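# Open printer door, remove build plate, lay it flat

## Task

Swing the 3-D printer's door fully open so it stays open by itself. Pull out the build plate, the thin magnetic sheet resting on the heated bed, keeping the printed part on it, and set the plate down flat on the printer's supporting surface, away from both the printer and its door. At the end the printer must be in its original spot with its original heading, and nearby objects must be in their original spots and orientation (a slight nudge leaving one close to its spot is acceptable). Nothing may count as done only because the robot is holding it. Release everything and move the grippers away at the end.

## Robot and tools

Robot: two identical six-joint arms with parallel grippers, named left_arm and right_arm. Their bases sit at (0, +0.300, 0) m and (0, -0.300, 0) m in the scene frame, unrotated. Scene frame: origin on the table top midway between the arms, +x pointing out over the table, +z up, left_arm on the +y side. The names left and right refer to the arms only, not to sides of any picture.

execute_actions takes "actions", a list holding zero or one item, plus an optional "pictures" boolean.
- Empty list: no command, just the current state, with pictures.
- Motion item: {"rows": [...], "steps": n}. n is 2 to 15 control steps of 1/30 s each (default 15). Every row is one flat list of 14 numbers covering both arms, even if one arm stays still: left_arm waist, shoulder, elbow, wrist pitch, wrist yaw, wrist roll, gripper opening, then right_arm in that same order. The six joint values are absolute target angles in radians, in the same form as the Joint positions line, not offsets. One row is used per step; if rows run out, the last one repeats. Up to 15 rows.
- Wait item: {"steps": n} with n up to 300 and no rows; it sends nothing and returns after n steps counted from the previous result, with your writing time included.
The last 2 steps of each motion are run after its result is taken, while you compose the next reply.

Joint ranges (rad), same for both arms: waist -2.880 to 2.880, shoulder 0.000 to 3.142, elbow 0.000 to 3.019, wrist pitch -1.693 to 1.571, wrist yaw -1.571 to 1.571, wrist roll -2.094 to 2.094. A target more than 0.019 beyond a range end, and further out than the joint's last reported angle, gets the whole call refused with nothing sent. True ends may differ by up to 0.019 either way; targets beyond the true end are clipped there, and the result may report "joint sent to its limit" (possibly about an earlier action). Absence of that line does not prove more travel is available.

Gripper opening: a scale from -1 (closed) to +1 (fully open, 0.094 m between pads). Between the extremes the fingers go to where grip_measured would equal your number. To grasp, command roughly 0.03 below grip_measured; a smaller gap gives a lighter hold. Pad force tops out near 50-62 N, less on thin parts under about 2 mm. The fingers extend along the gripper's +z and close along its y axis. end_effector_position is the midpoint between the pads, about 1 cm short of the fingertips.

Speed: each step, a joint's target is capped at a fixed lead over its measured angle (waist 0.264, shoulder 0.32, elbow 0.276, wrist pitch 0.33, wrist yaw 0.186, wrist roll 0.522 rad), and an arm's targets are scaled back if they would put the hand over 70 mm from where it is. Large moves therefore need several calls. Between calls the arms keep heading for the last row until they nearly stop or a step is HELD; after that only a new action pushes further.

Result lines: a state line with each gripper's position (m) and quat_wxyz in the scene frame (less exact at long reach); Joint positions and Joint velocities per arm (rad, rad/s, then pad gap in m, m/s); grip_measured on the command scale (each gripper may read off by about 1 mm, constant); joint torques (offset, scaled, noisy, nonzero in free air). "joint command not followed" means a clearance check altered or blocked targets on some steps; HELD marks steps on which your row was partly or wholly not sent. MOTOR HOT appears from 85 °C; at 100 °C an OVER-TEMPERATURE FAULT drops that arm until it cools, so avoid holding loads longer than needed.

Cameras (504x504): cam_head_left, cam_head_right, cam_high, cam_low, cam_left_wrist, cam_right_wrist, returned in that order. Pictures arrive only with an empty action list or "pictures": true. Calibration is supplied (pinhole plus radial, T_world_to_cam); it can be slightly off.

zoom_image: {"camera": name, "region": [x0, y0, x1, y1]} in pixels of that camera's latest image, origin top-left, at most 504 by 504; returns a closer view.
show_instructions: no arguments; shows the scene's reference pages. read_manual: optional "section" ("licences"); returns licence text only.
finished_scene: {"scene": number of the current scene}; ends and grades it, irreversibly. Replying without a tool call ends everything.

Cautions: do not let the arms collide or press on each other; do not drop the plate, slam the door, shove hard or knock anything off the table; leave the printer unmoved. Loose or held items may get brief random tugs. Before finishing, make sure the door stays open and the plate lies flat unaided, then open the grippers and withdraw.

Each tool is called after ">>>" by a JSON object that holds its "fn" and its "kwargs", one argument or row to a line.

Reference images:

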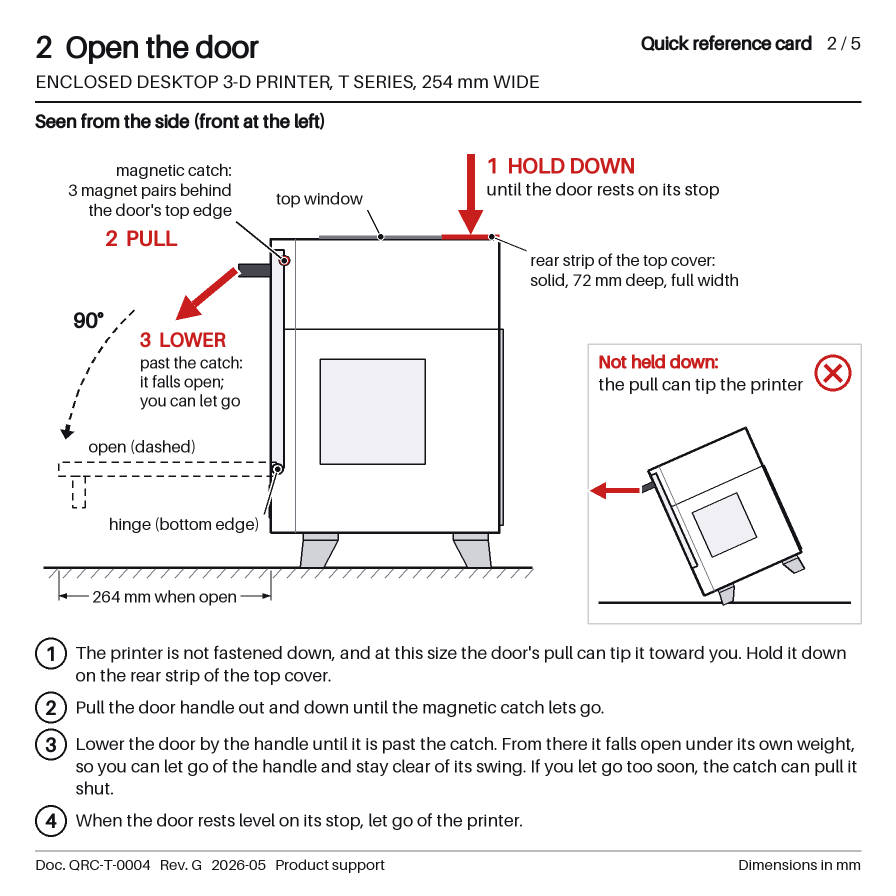

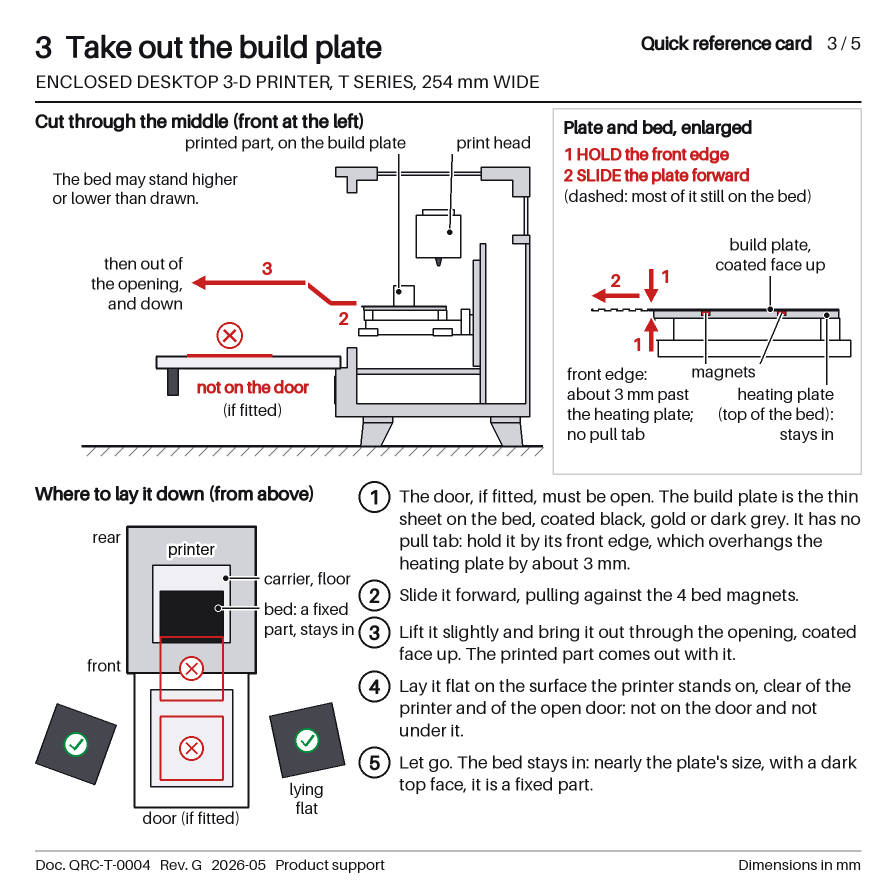

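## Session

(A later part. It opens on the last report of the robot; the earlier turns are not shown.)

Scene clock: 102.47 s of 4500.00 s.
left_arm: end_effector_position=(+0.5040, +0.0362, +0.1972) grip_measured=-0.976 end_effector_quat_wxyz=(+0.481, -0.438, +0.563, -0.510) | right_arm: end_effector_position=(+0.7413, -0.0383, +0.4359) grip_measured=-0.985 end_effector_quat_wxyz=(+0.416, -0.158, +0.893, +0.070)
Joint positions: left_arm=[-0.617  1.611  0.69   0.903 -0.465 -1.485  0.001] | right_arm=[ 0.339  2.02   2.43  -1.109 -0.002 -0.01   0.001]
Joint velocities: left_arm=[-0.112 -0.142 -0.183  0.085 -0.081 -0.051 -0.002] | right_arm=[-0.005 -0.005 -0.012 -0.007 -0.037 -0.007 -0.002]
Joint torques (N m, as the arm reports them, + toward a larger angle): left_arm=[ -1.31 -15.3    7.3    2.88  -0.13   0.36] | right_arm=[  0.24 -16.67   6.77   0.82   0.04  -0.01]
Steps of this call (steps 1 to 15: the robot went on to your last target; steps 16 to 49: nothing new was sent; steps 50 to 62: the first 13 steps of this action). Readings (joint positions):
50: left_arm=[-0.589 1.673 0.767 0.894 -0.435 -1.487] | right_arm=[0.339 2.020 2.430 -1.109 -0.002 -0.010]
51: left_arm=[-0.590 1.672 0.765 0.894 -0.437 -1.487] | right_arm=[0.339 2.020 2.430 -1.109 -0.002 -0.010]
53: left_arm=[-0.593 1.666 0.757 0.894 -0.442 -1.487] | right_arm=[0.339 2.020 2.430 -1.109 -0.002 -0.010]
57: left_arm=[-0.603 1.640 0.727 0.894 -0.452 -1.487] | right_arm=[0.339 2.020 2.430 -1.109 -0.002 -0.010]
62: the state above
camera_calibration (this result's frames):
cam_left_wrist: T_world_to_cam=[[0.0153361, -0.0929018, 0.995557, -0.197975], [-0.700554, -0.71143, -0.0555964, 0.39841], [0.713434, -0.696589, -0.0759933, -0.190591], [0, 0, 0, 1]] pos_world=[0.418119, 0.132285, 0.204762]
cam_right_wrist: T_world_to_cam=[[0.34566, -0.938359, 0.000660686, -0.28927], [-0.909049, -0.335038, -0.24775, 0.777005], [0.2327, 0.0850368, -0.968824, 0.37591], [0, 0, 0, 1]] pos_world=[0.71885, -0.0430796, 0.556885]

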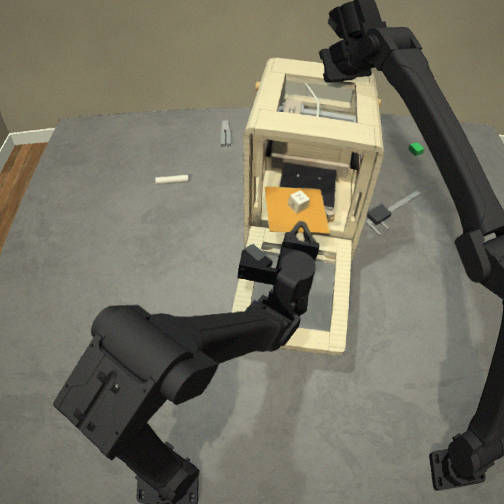

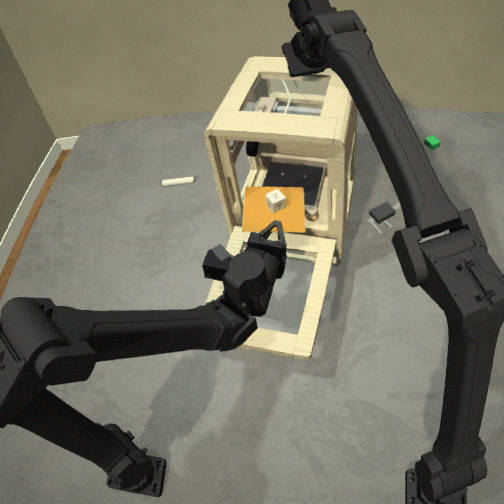

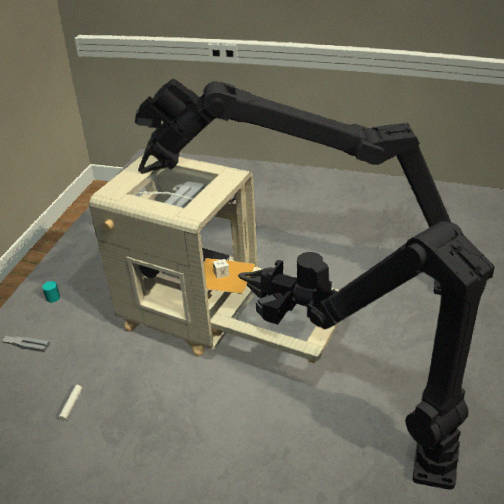

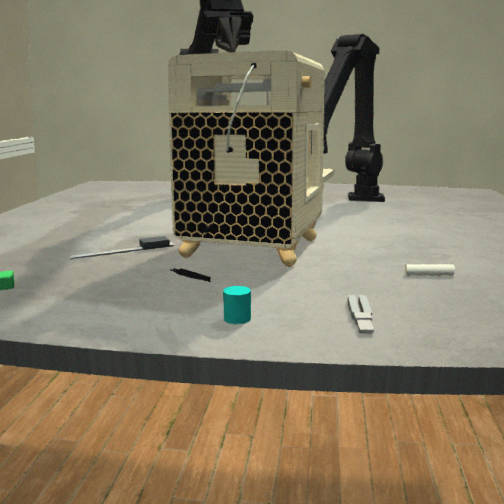

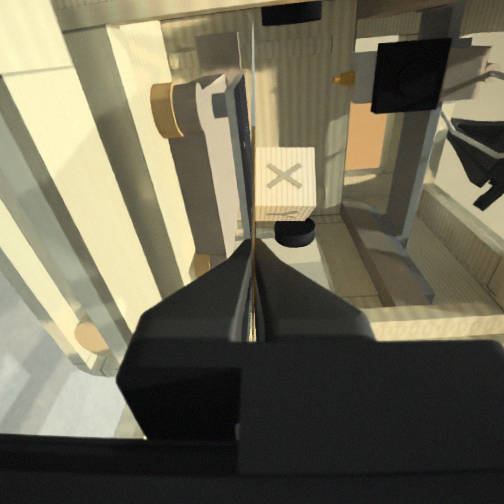

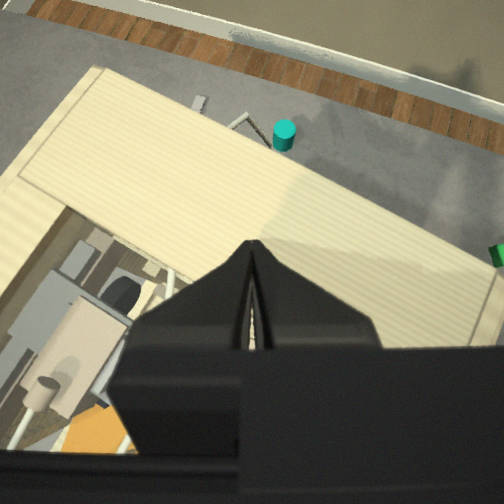

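>>> {"fn": "execute_actions", "kwargs": {
  "actions": [
    {"rows":[[-0.6388,1.5785,0.666,0.9295,-0.4768,-1.473,-1,0.337,2.07,2.40,-1.14,0,0,-1],[-0.6447,1.5729,0.660,0.9299,-0.4827,-1.476,-1,0.337,2.07,2.40,-1.14,0,0,-1],[-0.6505,1.5674,0.654,0.9304,-0.4885,-1.48,-1,0.337,2.07,2.40,-1.14,0,0,-1],[-0.6564,1.5618,0.648,0.9308,-0.4944,-1.484,-1,0.337,2.07,2.40,-1.14,0,0,-1],[-0.6622,1.5563,0.642,0.9313,-0.5002,-1.488,-1,0.337,2.07,2.40,-1.14,0,0,-1],[-0.6681,1.5508,0.636,0.9318,-0.5061,-1.493,-1,0.337,2.07,2.40,-1.14,0,0,-1],[-0.6739,1.5452,0.630,0.9322,-0.5119,-1.498,-1,0.337,2.07,2.40,-1.14,0,0,-1],[-0.6798,1.5397,0.624,0.9327,-0.5178,-1.504,-1,0.337,2.07,2.40,-1.14,0,0,-1],[-0.6856,1.5342,0.618,0.9332,-0.5236,-1.51,-1,0.337,2.07,2.40,-1.14,0,0,-1],[-0.6915,1.5286,0.612,0.9336,-0.5295,-1.516,-1,0.337,2.07,2.40,-1.14,0,0,-1],[-0.6973,1.5231,0.606,0.9341,-0.5353,-1.522,-1,0.337,2.07,2.40,-1.14,0,0,-1],[-0.7032,1.5175,0.600,0.9345,-0.5412,-1.528,-1,0.337,2.07,2.40,-1.14,0,0,-1],[-0.709,1.512,0.594,0.935,-0.547,-1.535,-1,0.337,2.07,2.40,-1.14,0,0,-1]],"steps":15}
  ],
  "pictures": true
}}

Scene clock: 103.60 s of 4500.00 s.
left_arm: end_effector_position=(+0.4628, +0.0323, +0.1975) grip_measured=-0.976 end_effector_quat_wxyz=(+0.476, -0.444, +0.560, -0.512) | right_arm: end_effector_position=(+0.7413, -0.0383, +0.4359) grip_measured=-0.985 end_effector_quat_wxyz=(+0.416, -0.158, +0.893, +0.070)
Joint positions: left_arm=[-0.689  1.543  0.607  0.911 -0.538 -1.506  0.001] | right_arm=[ 0.339  2.02   2.43  -1.109 -0.002 -0.01   0.001]
Joint velocities: left_arm=[-0.19  -0.151 -0.183 -0.022 -0.168 -0.11  -0.   ] | right_arm=[-0.005 -0.005 -0.002  0.007  0.007 -0.022 -0.   ]
Joint torques (N m, as the arm reports them, + toward a larger angle): left_arm=[ -1.24 -14.28   7.32   2.98  -0.13   0.11] | right_arm=[  0.25 -16.6    6.78   0.8    0.04  -0.01]
Steps of this call (steps 1 to 2: the last 2 steps of your previous action; steps 3 to 21: the robot went on to your last target; steps 22 to 34: the first 13 steps of this action). Readings (joint positions):
22: left_arm=[-0.624 1.600 0.674 0.907 -0.470 -1.484] | right_arm=[0.339 2.020 2.430 -1.109 -0.002 -0.010]
23: left_arm=[-0.625 1.600 0.673 0.907 -0.474 -1.484] | right_arm=[0.339 2.020 2.430 -1.109 -0.002 -0.010]
25: left_arm=[-0.631 1.595 0.666 0.909 -0.486 -1.484] | right_arm=[0.339 2.020 2.430 -1.109 -0.002 -0.010]
29: left_arm=[-0.654 1.572 0.640 0.911 -0.510 -1.487] | right_arm=[0.339 2.020 2.430 -1.109 -0.002 -0.010]
34: the state above
camera_calibration (this result's frames):
cam_left_wrist: T_world_to_cam=[[0.0223704, -0.0779546, 0.996706, -0.202017], [-0.699527, -0.71348, -0.0401024, 0.363374], [0.714256, -0.696326, -0.0704923, -0.165395], [0, 0, 0, 1]] pos_world=[0.376843, 0.128343, 0.204265]
cam_right_wrist: T_world_to_cam=[[0.34566, -0.938359, 0.000660686, -0.28927], [-0.909049, -0.335038, -0.24775, 0.777005], [0.2327, 0.0850368, -0.968824, 0.37591], [0, 0, 0, 1]] pos_world=[0.71885, -0.0430796, 0.556885]

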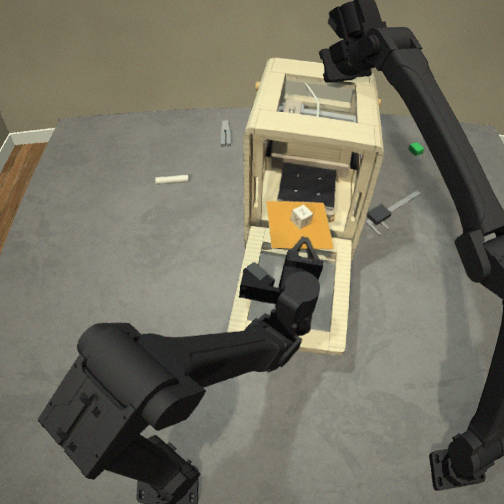

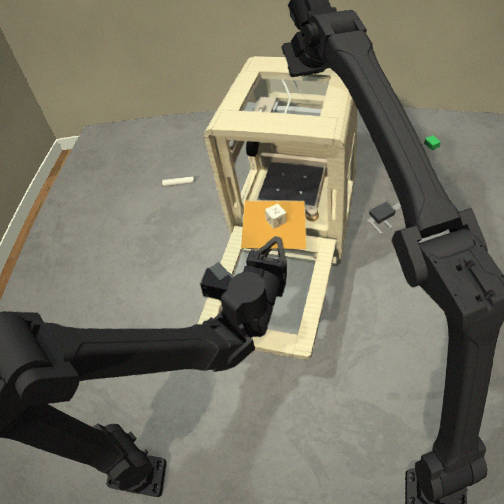

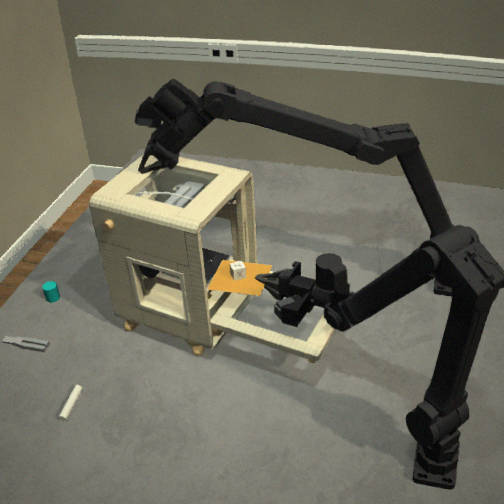

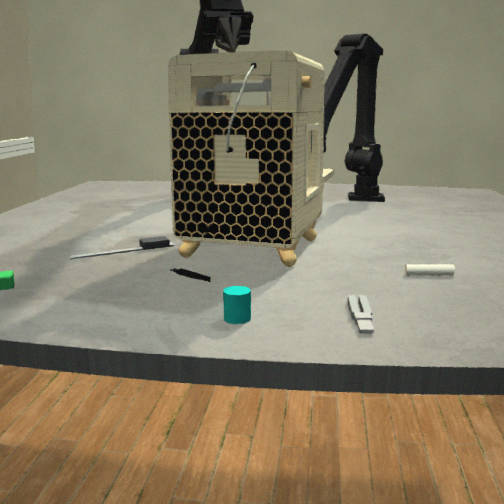

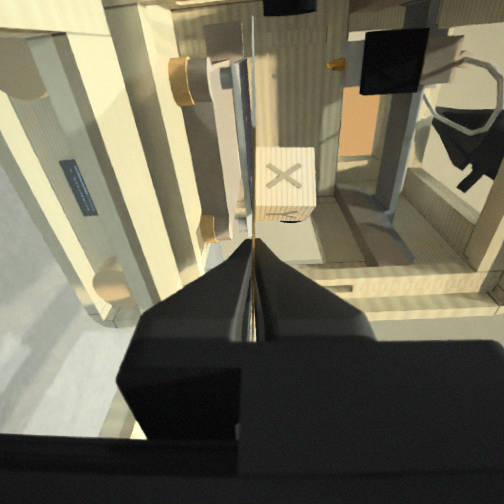

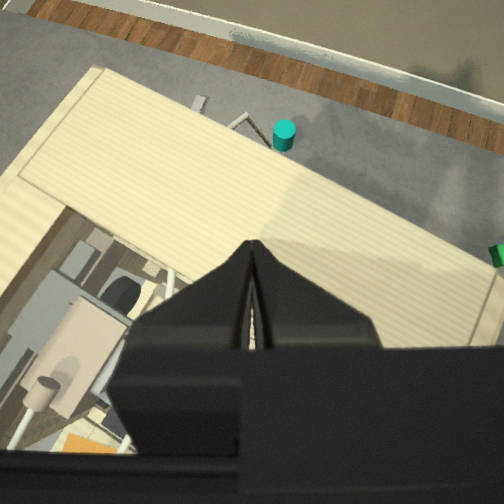

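>>> {"fn": "execute_actions", "kwargs": {
  "actions": [
    {"rows":[[-0.7177,1.4994,0.5827,0.9318,-0.5557,-1.538,-1,0.337,2.06,2.42,-1.13,0,0,-1],[-0.7264,1.4868,0.5714,0.9285,-0.5644,-1.541,-1,0.337,2.05,2.44,-1.125,0,0,-1],[-0.7351,1.4742,0.5601,0.9253,-0.5731,-1.544,-1,0.337,2.04,2.455,-1.12,0,0,-1],[-0.7438,1.4615,0.5488,0.9221,-0.5818,-1.547,-1,0.337,2.03,2.47,-1.115,0,0,-1],[-0.7525,1.4489,0.5375,0.9188,-0.5905,-1.550,-1,0.337,2.02,2.48,-1.11,0,0,-1],[-0.7612,1.4363,0.5261,0.9156,-0.5992,-1.553,-1,0.337,2.01,2.49,-1.11,0,0,-1],[-0.7698,1.4237,0.5148,0.9124,-0.6078,-1.557,-1,0.337,2.005,2.50,-1.11,0,0,-1],[-0.7785,1.4111,0.5035,0.9092,-0.6165,-1.560,-1,0.337,2.0,2.51,-1.11,0,0,-1],[-0.7872,1.3985,0.4922,0.9059,-0.6252,-1.563,-1,0.337,1.995,2.52,-1.11,0,0,-1],[-0.7959,1.3858,0.4809,0.9027,-0.6339,-1.566,-1,0.337,1.99,2.53,-1.11,0,0,-1],[-0.8046,1.3732,0.4696,0.8995,-0.6426,-1.569,-1,0.337,1.985,2.54,-1.11,0,0,-1],[-0.8133,1.3606,0.4583,0.8962,-0.6513,-1.572,-1,0.337,1.98,2.55,-1.11,0,0,-1],[-0.822,1.348,0.447,0.893,-0.66,-1.575,-1,0.337,1.97,2.56,-1.11,0,0,-1]],"steps":15}
  ],
  "pictures": true
}}

Scene clock: 106.53 s of 4500.00 s.
left_arm: end_effector_position=(+0.3968, +0.0407, +0.2077) grip_measured=-0.976 end_effector_quat_wxyz=(+0.465, -0.457, +0.546, -0.526) | right_arm: end_effector_position=(+0.7397, -0.0388, +0.4659) grip_measured=-0.985 end_effector_quat_wxyz=(+0.440, -0.156, +0.881, +0.074)
Joint positions: left_arm=[-0.799  1.389  0.469  0.903 -0.648 -1.554  0.001] | right_arm=[ 0.339  2.017  2.481 -1.109 -0.002 -0.01   0.001]
Joint velocities: left_arm=[-0.259 -0.396 -0.281 -0.095 -0.227 -0.139  0.   ] | right_arm=[-0.015 -0.093  0.227  0.007 -0.051 -0.037 -0.001]
Joint torques (N m, as the arm reports them, + toward a larger angle): left_arm=[ -1.64 -11.16   7.25   1.6   -0.11   0.06] | right_arm=[  0.06 -22.14  13.3    1.84   0.03  -0.01]
Steps of this call (steps 1 to 2: the last 2 steps of your previous action; steps 3 to 30: the robot went on to your last target; steps 31 to 75: nothing new was sent; steps 76 to 88: the first 13 steps of this action). Readings (joint positions):
76: left_arm=[-0.703 1.531 0.593 0.911 -0.546 -1.527] | right_arm=[0.339 2.020 2.430 -1.109 -0.002 -0.010]
77: left_arm=[-0.704 1.529 0.590 0.911 -0.553 -1.527] | right_arm=[0.339 2.020 2.430 -1.109 -0.002 -0.010]
79: left_arm=[-0.713 1.516 0.574 0.911 -0.570 -1.530] | right_arm=[0.339 2.019 2.432 -1.109 -0.002 -0.010]
83: left_arm=[-0.749 1.463 0.523 0.911 -0.605 -1.540] | right_arm=[0.339 2.019 2.439 -1.109 -0.002 -0.010]
88: the state above
camera_calibration (this result's frames):
cam_left_wrist: T_world_to_cam=[[0.021634, -0.0262796, 0.999421, -0.212333], [-0.698648, -0.715456, -0.00368954, 0.315736], [0.715138, -0.698163, -0.0338384, -0.119549], [0, 0, 0, 1]] pos_world=[0.310676, 0.13685, 0.20933]
cam_right_wrist: T_world_to_cam=[[0.345608, -0.938378, 0.00138799, -0.289569], [-0.895061, -0.330098, -0.299837, 0.796961], [0.281819, 0.102384, -0.953989, 0.362829], [0, 0, 0, 1]] pos_world=[0.711154, -0.0457977, 0.585495]

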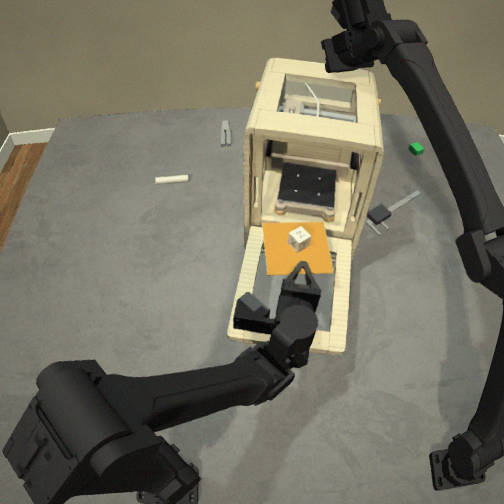

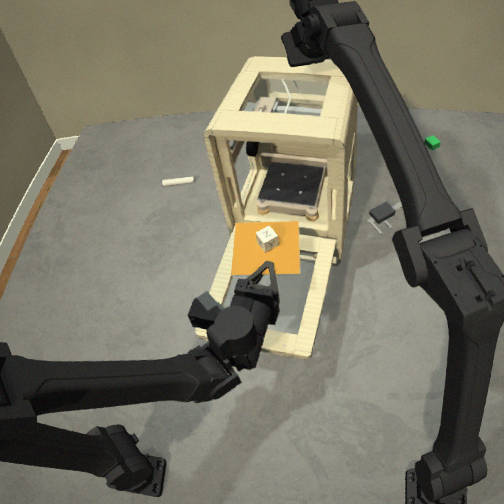

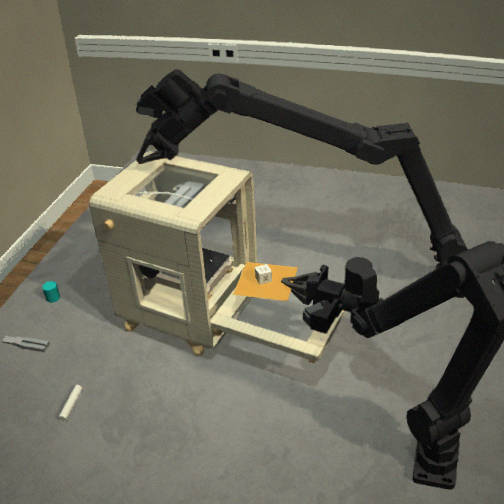

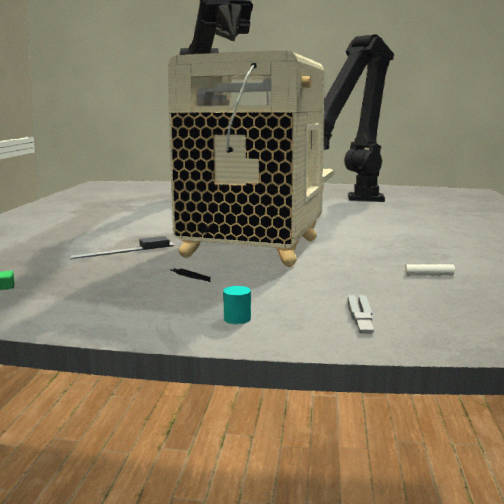

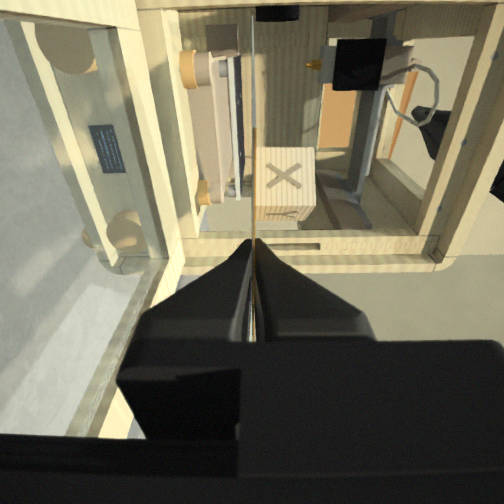

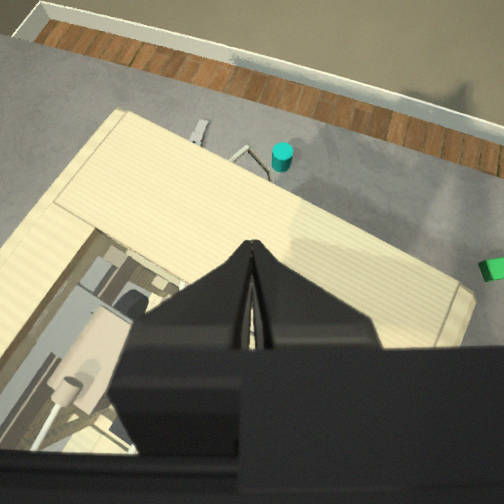

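>>> {"fn": "execute_actions", "kwargs": {
  "actions": [
    {"rows":[[-0.8041,1.3308,0.4353,0.8875,-0.6489,-1.575,-1,0.337,1.95,2.56,-1.11,0,0,-1],[-0.7862,1.3137,0.4236,0.8821,-0.6378,-1.575,-1,0.337,1.93,2.55,-1.10,0,0,-1],[-0.7682,1.2965,0.4119,0.8766,-0.6268,-1.575,-1,0.337,1.91,2.54,-1.09,0,0,-1],[-0.7503,1.2794,0.4002,0.8712,-0.6157,-1.575,-1,0.337,1.89,2.52,-1.08,0,0,-1],[-0.7324,1.2622,0.3885,0.8657,-0.6046,-1.575,-1,0.337,1.87,2.50,-1.065,0,0,-1],[-0.7145,1.2451,0.3768,0.8602,-0.5935,-1.575,-1,0.335,1.85,2.48,-1.05,0,0,-1],[-0.6966,1.2279,0.3652,0.8548,-0.5824,-1.575,-1,0.33,1.83,2.455,-1.035,0,0,-1],[-0.6786,1.2108,0.3535,0.8493,-0.5714,-1.575,-1,0.325,1.81,2.43,-1.02,0,0,-1],[-0.6607,1.1936,0.3418,0.8438,-0.5603,-1.575,-1,0.32,1.79,2.405,-1.005,0,0,-1],[-0.6428,1.1765,0.3301,0.8384,-0.5492,-1.575,-1,0.315,1.77,2.38,-0.99,0,0,-1],[-0.6249,1.1593,0.3184,0.8329,-0.5381,-1.575,-1,0.31,1.75,2.355,-0.975,0,0,-1],[-0.6069,1.1422,0.3067,0.8275,-0.5271,-1.575,-1,0.305,1.73,2.33,-0.96,0,0,-1],[-0.589,1.125,0.295,0.822,-0.516,-1.575,-1,0.30,1.71,2.30,-0.95,0,0,-1]],"steps":15}
  ],
  "pictures": false
}}

Scene clock: 107.53 s of 4500.00 s.
left_arm: end_effector_position=(+0.3832, +0.1297, +0.2141) grip_measured=-0.976 end_effector_quat_wxyz=(+0.476, -0.476, +0.530, -0.517) | right_arm: end_effector_position=(+0.6734, -0.0720, +0.5904) grip_measured=-0.985 end_effector_quat_wxyz=(+0.533, -0.142, +0.830, +0.086)
Joint positions: left_arm=[-0.626  1.171  0.317  0.837 -0.531 -1.566  0.001] | right_arm=[ 0.327  1.775  2.343 -0.997 -0.002 -0.01   0.001]
Joint velocities: left_arm=[ 0.523 -0.542 -0.291 -0.154  0.33  -0.11  -0.001] | right_arm=[-0.171 -0.816 -0.696  0.447 -0.037 -0.051  0.001]
Joint torques (N m, as the arm reports them, + toward a larger angle): left_arm=[-0.38 -7.47  7.87  1.55  0.07  0.07] | right_arm=[ -0.72 -17.33   8.52   2.44   0.04  -0.01]
Steps of this call (steps 1 to 2: the last 2 steps of your previous action; steps 3 to 17: the robot went on to your last target; steps 18 to 30: the first 13 steps of this action). Readings (joint positions):
18: left_arm=[-0.816 1.357 0.445 0.896 -0.655 -1.566] | right_arm=[0.339 1.961 2.523 -1.109 -0.002 -0.010]
19: left_arm=[-0.814 1.354 0.442 0.894 -0.647 -1.566] | right_arm=[0.339 1.959 2.523 -1.109 -0.002 -0.010]
21: left_arm=[-0.800 1.339 0.427 0.885 -0.625 -1.566] | right_arm=[0.339 1.954 2.521 -1.108 -0.002 -0.010]
25: left_arm=[-0.726 1.270 0.376 0.862 -0.584 -1.566] | right_arm=[0.339 1.897 2.459 -1.069 -0.002 -0.010]
30: the state above

>>> {"fn": "execute_actions", "kwargs": {
  "actions": [
    {"rows":[[-0.566,1.115,0.289,0.818,-0.511,-1.575,-1,0.285,1.694,2.27,-0.93,0,0,-1],[-0.543,1.105,0.283,0.814,-0.506,-1.575,-1,0.27,1.678,2.24,-0.91,0,0,-1],[-0.520,1.095,0.277,0.810,-0.501,-1.575,-1,0.255,1.662,2.21,-0.89,0,0,-1],[-0.497,1.085,0.271,0.805,-0.496,-1.575,-1,0.24,1.646,2.18,-0.87,0,0,-1],[-0.474,1.075,0.265,0.801,-0.491,-1.575,-1,0.225,1.63,2.15,-0.85,0,0,-1],[-0.451,1.065,0.26,0.797,-0.486,-1.575,-1,0.21,1.614,2.12,-0.83,0,0,-1],[-0.428,1.065,0.26,0.797,-0.481,-1.575,-1,0.195,1.598,2.09,-0.81,0,0,-1],[-0.405,1.065,0.26,0.797,-0.476,-1.575,-1,0.18,1.582,2.06,-0.79,0,0,-1],[-0.382,1.065,0.26,0.797,-0.471,-1.575,-1,0.165,1.566,2.03,-0.775,0,0,-1],[-0.359,1.065,0.26,0.797,-0.466,-1.575,-1,0.15,1.55,2.0,-0.76,0,0,-1],[-0.336,1.065,0.26,0.797,-0.461,-1.575,-1,0.135,1.534,1.97,-0.74,0,0,-1],[-0.313,1.065,0.26,0.797,-0.456,-1.575,-1,0.12,1.517,1.935,-0.72,0,0,-1],[-0.29,1.065,0.26,0.797,-0.45,-1.575,-1,0.10,1.5,1.9,-0.7,0,0,-1]],"steps":15}
  ],
  "pictures": true
}}

Scene clock: 109.10 s of 4500.00 s.
left_arm: end_effector_position=(+0.3944, +0.2419, +0.2122) grip_measured=-0.976 end_effector_quat_wxyz=(+0.528, -0.531, +0.477, -0.461) | right_arm: end_effector_position=(+0.6610, -0.2097, +0.5703) grip_measured=-0.985 end_effector_quat_wxyz=(+0.567, -0.061, +0.821, +0.036)
Joint positions: left_arm=[-0.337  1.079  0.258  0.8   -0.459 -1.566  0.001] | right_arm=[ 0.136  1.558  1.955 -0.76  -0.001 -0.01   0.001]
Joint velocities: left_arm=[ 0.659  0.005  0.002  0.017  0.212  0.037 -0.   ] | right_arm=[-0.611 -0.503 -0.945  0.608 -0.051  0.007  0.   ]
Joint torques (N m, as the arm reports them, + toward a larger angle): left_arm=[-0.71 -5.57  8.78  1.68  0.07  0.07] | right_arm=[ -0.01 -15.94   9.53   2.5    0.02  -0.01]
Steps of this call (steps 1 to 2: the last 2 steps of your previous action; steps 3 to 34: the robot went on to your last target; steps 35 to 47: the first 13 steps of this action). Readings (joint positions):
35: left_arm=[-0.590 1.130 0.292 0.825 -0.517 -1.566] | right_arm=[0.297 1.699 2.294 -0.962 -0.001 -0.010]
36: left_arm=[-0.585 1.130 0.292 0.823 -0.511 -1.566] | right_arm=[0.296 1.695 2.283 -0.952 -0.001 -0.010]
38: left_arm=[-0.558 1.124 0.287 0.817 -0.499 -1.566] | right_arm=[0.288 1.677 2.235 -0.921 -0.001 -0.010]
42: left_arm=[-0.458 1.091 0.263 0.802 -0.484 -1.566] | right_arm=[0.238 1.629 2.111 -0.850 -0.001 -0.010]
47: the state above
camera_calibration (this result's frames):
cam_left_wrist: T_world_to_cam=[[0.0309396, -0.00527027, 0.999507, -0.22032], [-0.480545, -0.87691, 0.0102513, 0.408075], [0.876424, -0.480625, -0.0296638, -0.0943214], [0, 0, 0, 1]] pos_world=[0.285581, 0.311351, 0.21323]
cam_right_wrist: T_world_to_cam=[[0.147392, -0.989064, 0.00533065, -0.304641], [-0.823402, -0.125687, -0.553364, 0.841436], [0.547982, 0.0771719, -0.832923, 0.251782], [0, 0, 0, 1]] pos_world=[0.59977, -0.214982, 0.676959]

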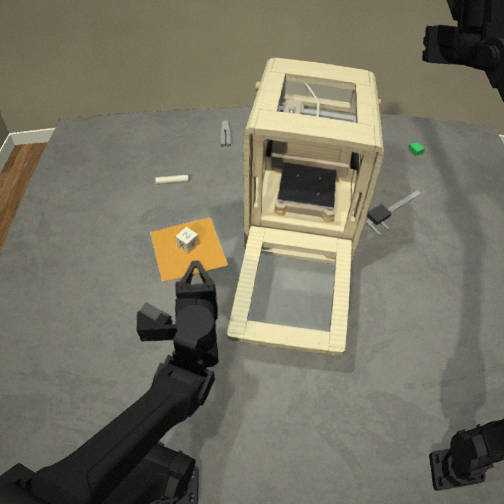

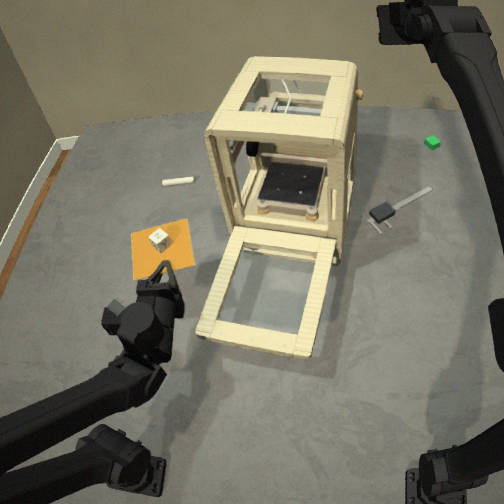

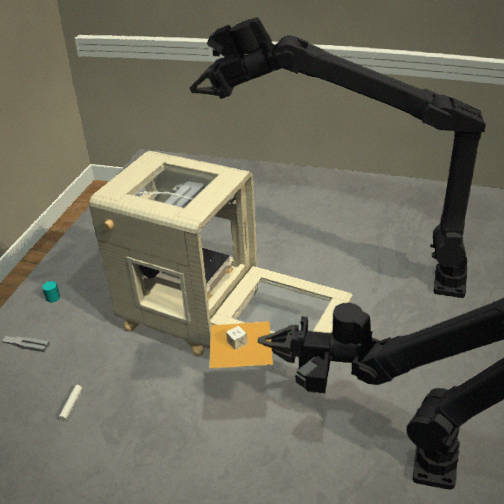

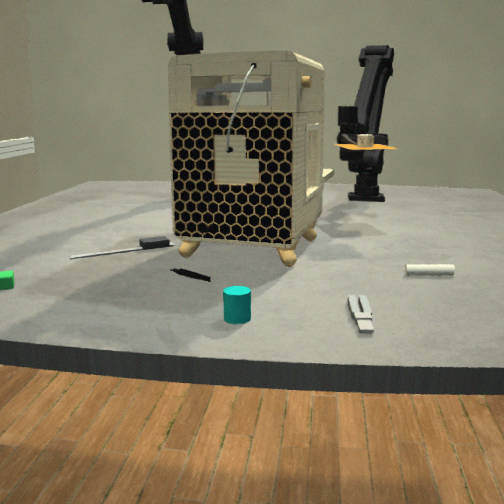

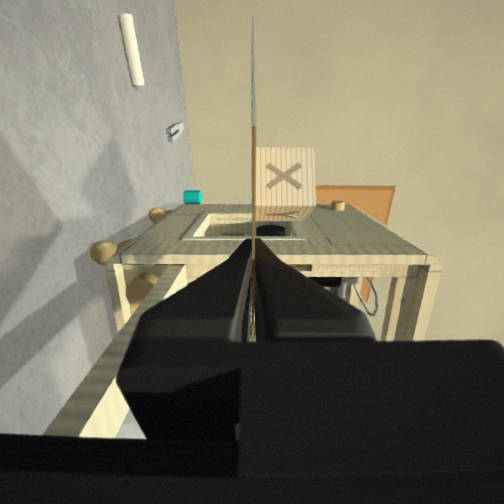

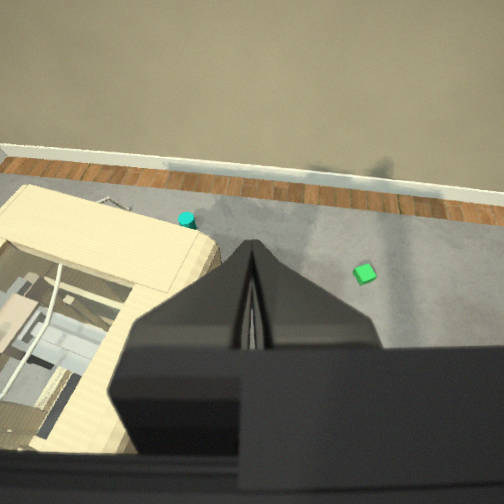

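>>> {"fn": "execute_actions", "kwargs": {
  "actions": [
    {"rows":[[-0.265,1.075,0.265,0.798,-0.42,-1.575,-1,0.10,1.5,1.9,-0.7,0,0,-1],[-0.235,1.085,0.27,0.799,-0.385,-1.575,-1,0.10,1.5,1.9,-0.7,0,0,-1],[-0.202,1.097,0.276,0.80,-0.35,-1.575,-1,0.10,1.5,1.9,-0.7,0,0,-1],[-0.168,1.11,0.283,0.801,-0.315,-1.575,-1,0.10,1.5,1.9,-0.7,0,0,-1],[-0.134,1.125,0.29,0.802,-0.28,-1.575,-1,0.10,1.5,1.9,-0.7,0,0,-1],[-0.10,1.142,0.298,0.803,-0.245,-1.575,-1,0.10,1.5,1.9,-0.7,0,0,-1],[-0.066,1.16,0.306,0.804,-0.21,-1.575,-1,0.10,1.5,1.9,-0.7,0,0,-1],[-0.032,1.178,0.315,0.805,-0.175,-1.575,-1,0.10,1.5,1.9,-0.7,0,0,-1],[0.002,1.196,0.324,0.806,-0.14,-1.575,-1,0.10,1.5,1.9,-0.7,0,0,-1],[0.034,1.215,0.333,0.807,-0.105,-1.575,-1,0.10,1.5,1.9,-0.7,0,0,-1],[0.064,1.234,0.342,0.808,-0.07,-1.575,-1,0.10,1.5,1.9,-0.7,0,0,-1],[0.09,1.252,0.351,0.809,-0.035,-1.575,-1,0.10,1.5,1.9,-0.7,0,0,-1],[0.111,1.27,0.36,0.81,0.004,-1.575,-1,0.10,1.5,1.9,-0.7,0,0,-1]],"steps":15}
  ],
  "pictures": false
}}

Scene clock: 111.17 s of 4500.00 s.
left_arm: end_effector_position=(+0.4264, +0.3331, +0.1660) grip_measured=-0.976 end_effector_quat_wxyz=(-0.488, +0.558, -0.510, +0.437) | right_arm: end_effector_position=(+0.6466, -0.2368, +0.5808) grip_measured=-0.985 end_effector_quat_wxyz=(+0.582, -0.044, +0.811, +0.025)
Joint positions: left_arm=[ 0.064  1.231  0.289  0.8   -0.035 -1.567  0.001] | right_arm=[ 0.098  1.503  1.897 -0.72   0.001 -0.01   0.001]
Joint velocities: left_arm=[ 0.816  0.611  0.256 -0.007  1.033  0.022  0.   ] | right_arm=[-0.015 -0.005  0.002  0.002 -0.037 -0.125 -0.   ]
Joint torques (N m, as the arm reports them, + toward a larger angle): left_arm=[-0.66 -6.66 12.57  2.49  0.13  0.1 ] | right_arm=[  0.52 -13.35   9.58   2.73  -0.1   -0.01]
Steps of this call (steps 1 to 2: the last 2 steps of your previous action; steps 3 to 30: the robot went on to your last target; steps 31 to 49: nothing new was sent; steps 50 to 62: the first 13 steps of this action). Readings (joint positions):
50: left_arm=[-0.289 1.079 0.258 0.800 -0.442 -1.566] | right_arm=[0.098 1.503 1.897 -0.720 0.001 -0.010]
51: left_arm=[-0.282 1.079 0.258 0.800 -0.414 -1.566] | right_arm=[0.098 1.503 1.897 -0.720 0.001 -0.010]
53: left_arm=[-0.246 1.081 0.258 0.800 -0.345 -1.566] | right_arm=[0.098 1.503 1.897 -0.720 0.001 -0.010]
57: left_arm=[-0.106 1.125 0.260 0.800 -0.209 -1.566] | right_arm=[0.098 1.503 1.897 -0.720 0.001 -0.010]
62: the state above

>>> {"fn": "execute_actions", "kwargs": {
  "actions": [
    {"rows":[[0.111,1.295,0.368,0.805,0.004,-1.575,-1,0.10,1.5,1.9,-0.7,0,0,-1],[0.111,1.321,0.376,0.800,0.004,-1.575,-1,0.10,1.5,1.9,-0.7,0,0,-1],[0.111,1.348,0.384,0.794,0.004,-1.575,-1,0.10,1.5,1.9,-0.7,0,0,-1],[0.111,1.375,0.392,0.788,0.004,-1.575,-1,0.10,1.5,1.9,-0.7,0,0,-1],[0.111,1.402,0.40,0.782,0.004,-1.575,-1,0.10,1.5,1.9,-0.7,0,0,-1],[0.111,1.429,0.408,0.776,0.004,-1.575,-1,0.10,1.5,1.9,-0.7,0,0,-1],[0.111,1.456,0.416,0.770,0.004,-1.575,-1,0.10,1.5,1.9,-0.7,0,0,-1],[0.111,1.483,0.424,0.764,0.004,-1.575,-1,0.10,1.5,1.9,-0.7,0,0,-1],[0.111,1.51,0.432,0.758,0.004,-1.575,-1,0.10,1.5,1.9,-0.7,0,0,-1],[0.111,1.535,0.44,0.753,0.004,-1.575,-1,0.10,1.5,1.9,-0.7,0,0,-1],[0.111,1.558,0.446,0.749,0.004,-1.575,-1,0.10,1.5,1.9,-0.7,0,0,-1],[0.111,1.58,0.452,0.745,0.004,-1.575,-1,0.10,1.5,1.9,-0.7,0,0,-1],[0.111,1.599,0.456,0.741,0.004,-1.575,-1,0.10,1.5,1.9,-0.7,0,0,-1]],"steps":15}
  ],
  "pictures": true
}}

Scene clock: 111.90 s of 4500.00 s.
left_arm: end_effector_position=(+0.4665, +0.3519, +0.0686) grip_measured=-0.976 end_effector_quat_wxyz=(-0.415, +0.618, -0.555, +0.370) | right_arm: end_effector_position=(+0.6466, -0.2368, +0.5808) grip_measured=-0.985 end_effector_quat_wxyz=(+0.582, -0.044, +0.811, +0.025)
Joint positions: left_arm=[ 0.112  1.555  0.411  0.753  0.001 -1.567  0.001] | right_arm=[ 0.098  1.503  1.897 -0.72   0.001 -0.01   0.001]
Joint velocities: left_arm=[ 0.005  0.728  0.139 -0.154  0.051 -0.066 -0.001] | right_arm=[-0.005 -0.005 -0.002 -0.012 -0.051 -0.007 -0.   ]
Joint torques (N m, as the arm reports them, + toward a larger angle): left_arm=[ -0.78 -10.68   9.18   1.81   0.11   0.07] | right_arm=[  0.55 -13.34   9.61   2.71  -0.1   -0.01]
Steps of this call (steps 1 to 2: the last 2 steps of your previous action; steps 3 to 9: the robot went on to your last target; steps 10 to 22: the first 13 steps of this action). Readings (joint positions):
10: left_arm=[0.112 1.276 0.315 0.800 0.000 -1.567] | right_arm=[0.098 1.503 1.897 -0.720 0.001 -0.010]
11: left_arm=[0.112 1.279 0.316 0.800 0.000 -1.567] | right_arm=[0.098 1.503 1.897 -0.720 0.001 -0.010]
13: left_arm=[0.112 1.302 0.327 0.799 0.000 -1.567] | right_arm=[0.098 1.503 1.897 -0.720 0.001 -0.010]
17: left_arm=[0.112 1.410 0.370 0.783 0.001 -1.567] | right_arm=[0.098 1.503 1.897 -0.720 0.001 -0.010]
22: the state above
camera_calibration (this result's frames):
cam_left_wrist: T_world_to_cam=[[0.389994, 0.0442225, 0.919755, -0.257859], [-0.442763, -0.866793, 0.229416, 0.504545], [0.807382, -0.496704, -0.318464, -0.0512524], [0, 0, 0, 1]] pos_world=[0.365337, 0.423282, 0.105094]
cam_right_wrist: T_world_to_cam=[[0.107582, -0.994175, 0.00649552, -0.305553], [-0.806778, -0.0911177, -0.583787, 0.847096], [0.580978, 0.0575646, -0.811881, 0.232325], [0, 0, 0, 1]] pos_world=[0.581314, -0.239961, 0.685128]

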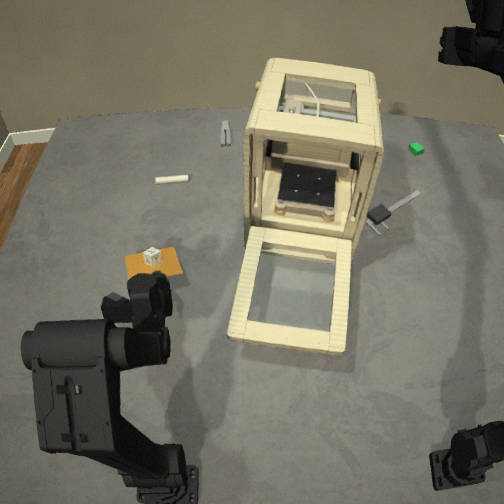

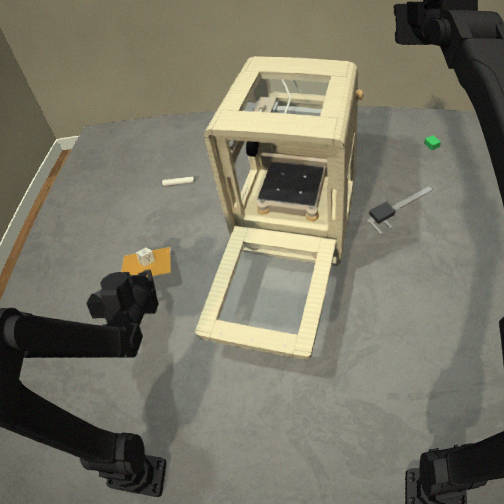

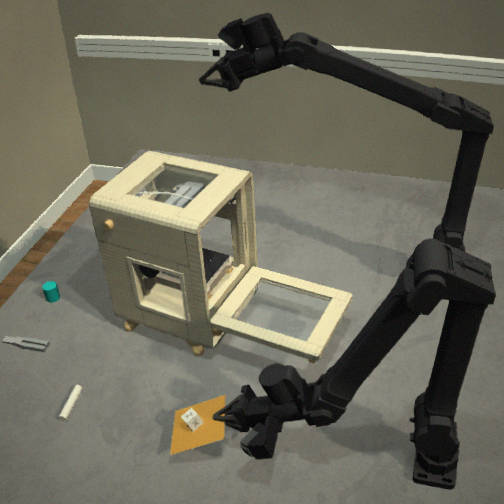

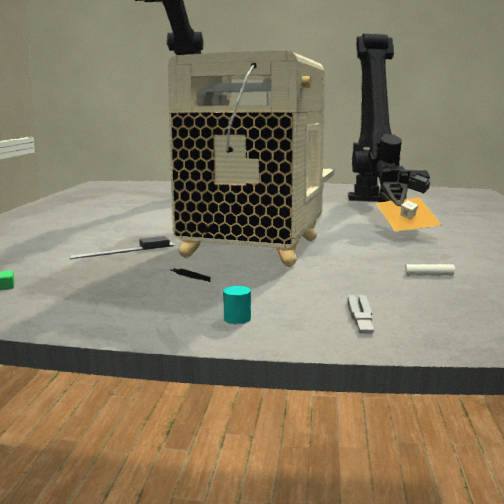

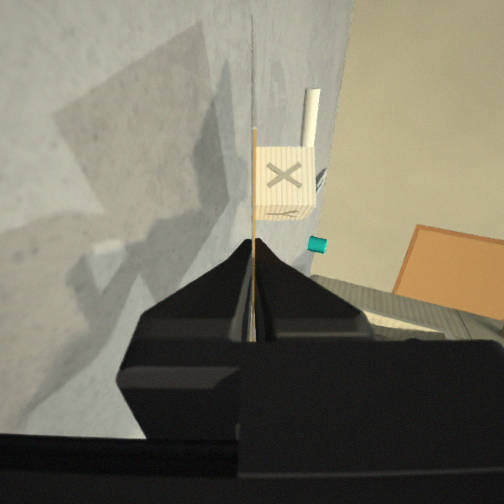

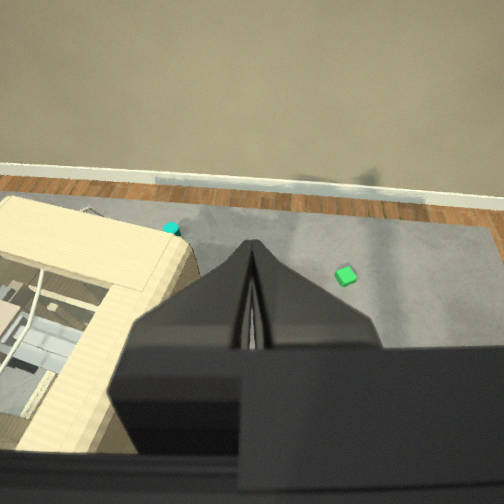

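>>> {"fn": "execute_actions", "kwargs": {
  "actions": [],
  "pictures": false
}}

Scene clock: 111.97 s of 4500.00 s.
left_arm: end_effector_position=(+0.4655, +0.3517, +0.0518) grip_measured=-0.976 end_effector_quat_wxyz=(-0.402, +0.627, -0.563, +0.359) | right_arm: end_effector_position=(+0.6466, -0.2368, +0.5808) grip_measured=-0.985 end_effector_quat_wxyz=(+0.582, -0.044, +0.811, +0.025)
Joint positions: left_arm=[ 0.112  1.593  0.417  0.744  0.001 -1.567  0.001] | right_arm=[ 0.098  1.503  1.897 -0.72   0.001 -0.01   0.001]
Joint velocities: left_arm=[-0.015  0.396  0.012 -0.1   -0.051 -0.022 -0.   ] | right_arm=[-0.005 -0.005  0.007  0.002 -0.007 -0.022  0.001]
Joint torques (N m, as the arm reports them, + toward a larger angle): left_arm=[ -1.23 -12.16   8.75   2.12   0.11   0.05] | right_arm=[  0.51 -13.3    9.6    2.72  -0.1   -0.01]
Kept back: nothing.
Steps of this call (steps 1 to 2: the last 2 steps of your previous action). Readings (joint positions):
1: left_arm=[0.112 1.577 0.415 0.748 0.001 -1.567] | right_arm=[0.098 1.503 1.897 -0.720 0.001 -0.010]
2: the state above

>>> {"fn": "execute_actions", "kwargs": {
  "actions": [],
  "pictures": true
}}

Scene clock: 112.03 s of 4500.00 s.
left_arm: end_effector_position=(+0.4642, +0.3516, +0.0459) grip_measured=-0.976 end_effector_quat_wxyz=(-0.397, +0.631, -0.564, +0.355) | right_arm: end_effector_position=(+0.6466, -0.2368, +0.5808) grip_measured=-0.985 end_effector_quat_wxyz=(+0.582, -0.044, +0.811, +0.025)
Joint positions: left_arm=[ 0.112  1.605  0.417  0.742  0.001 -1.57   0.001] | right_arm=[ 0.098  1.503  1.897 -0.72   0.001 -0.01   0.001]
Joint velocities: left_arm=[-0.005 -0.005  0.002  0.002 -0.007 -0.125  0.   ] | right_arm=[-0.015 -0.015 -0.017 -0.002  0.007 -0.007  0.001]
Joint torques (N m, as the arm reports them, + toward a larger angle): left_arm=[ -1.14 -11.28   8.84   1.92   0.09   0.2 ] | right_arm=[  0.55 -13.36   9.59   2.74  -0.1   -0.01]
Kept back: nothing.
Steps of this call (steps 1 to 2: the robot went on to your last target). Readings (joint positions):
1: left_arm=[0.112 1.603 0.417 0.742 0.001 -1.568] | right_arm=[0.098 1.503 1.897 -0.720 0.001 -0.010]
2: the state above
camera_calibration (this result's frames):
cam_left_wrist: T_world_to_cam=[[0.439545, 0.053249, 0.896641, -0.261179], [-0.428452, -0.864928, 0.261398, 0.499687], [0.789449, -0.499063, -0.35736, -0.045847], [0, 0, 0, 1]] pos_world=[0.365085, 0.42322, 0.0871828]
cam_right_wrist: T_world_to_cam=[[0.107582, -0.994175, 0.00649552, -0.305553], [-0.806778, -0.0911177, -0.583787, 0.847096], [0.580978, 0.0575646, -0.811881, 0.232325], [0, 0, 0, 1]] pos_world=[0.581314, -0.239961, 0.685128]

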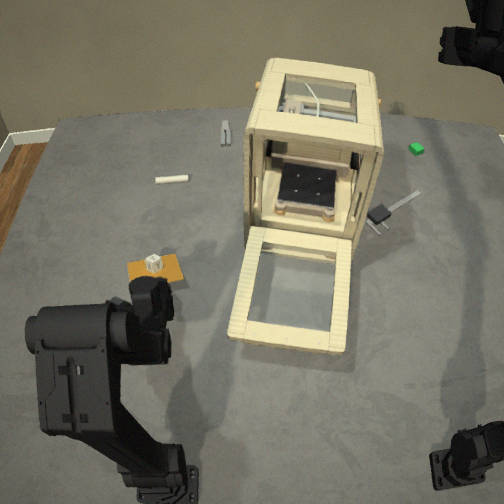

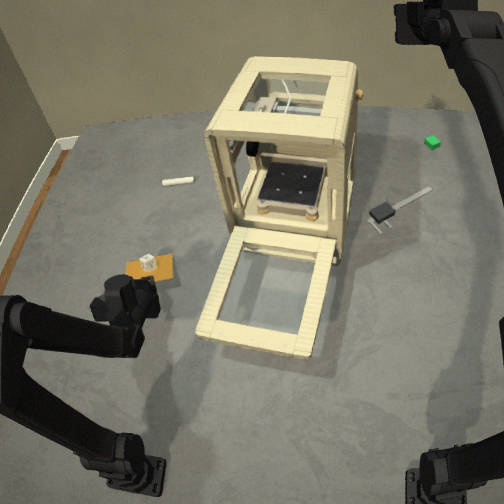

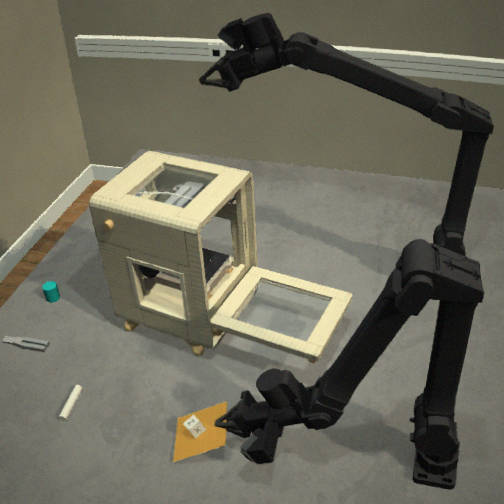

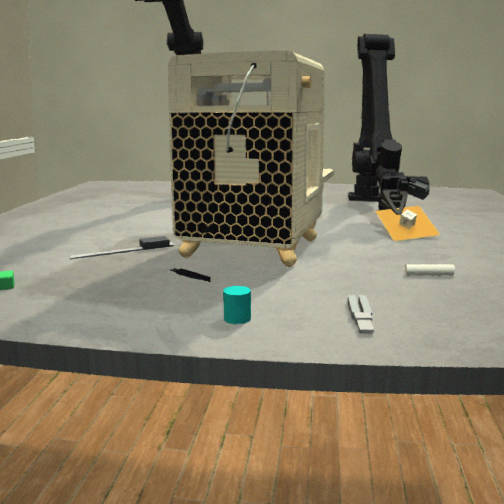

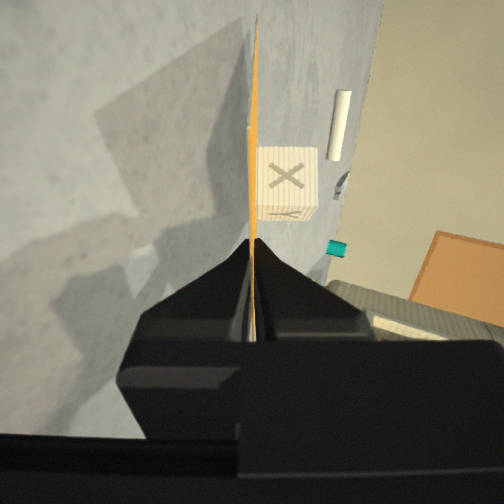

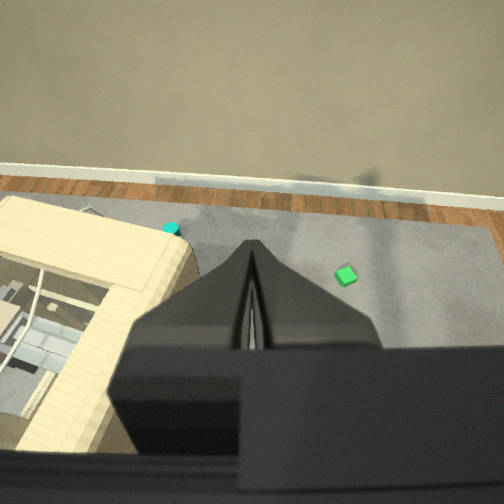

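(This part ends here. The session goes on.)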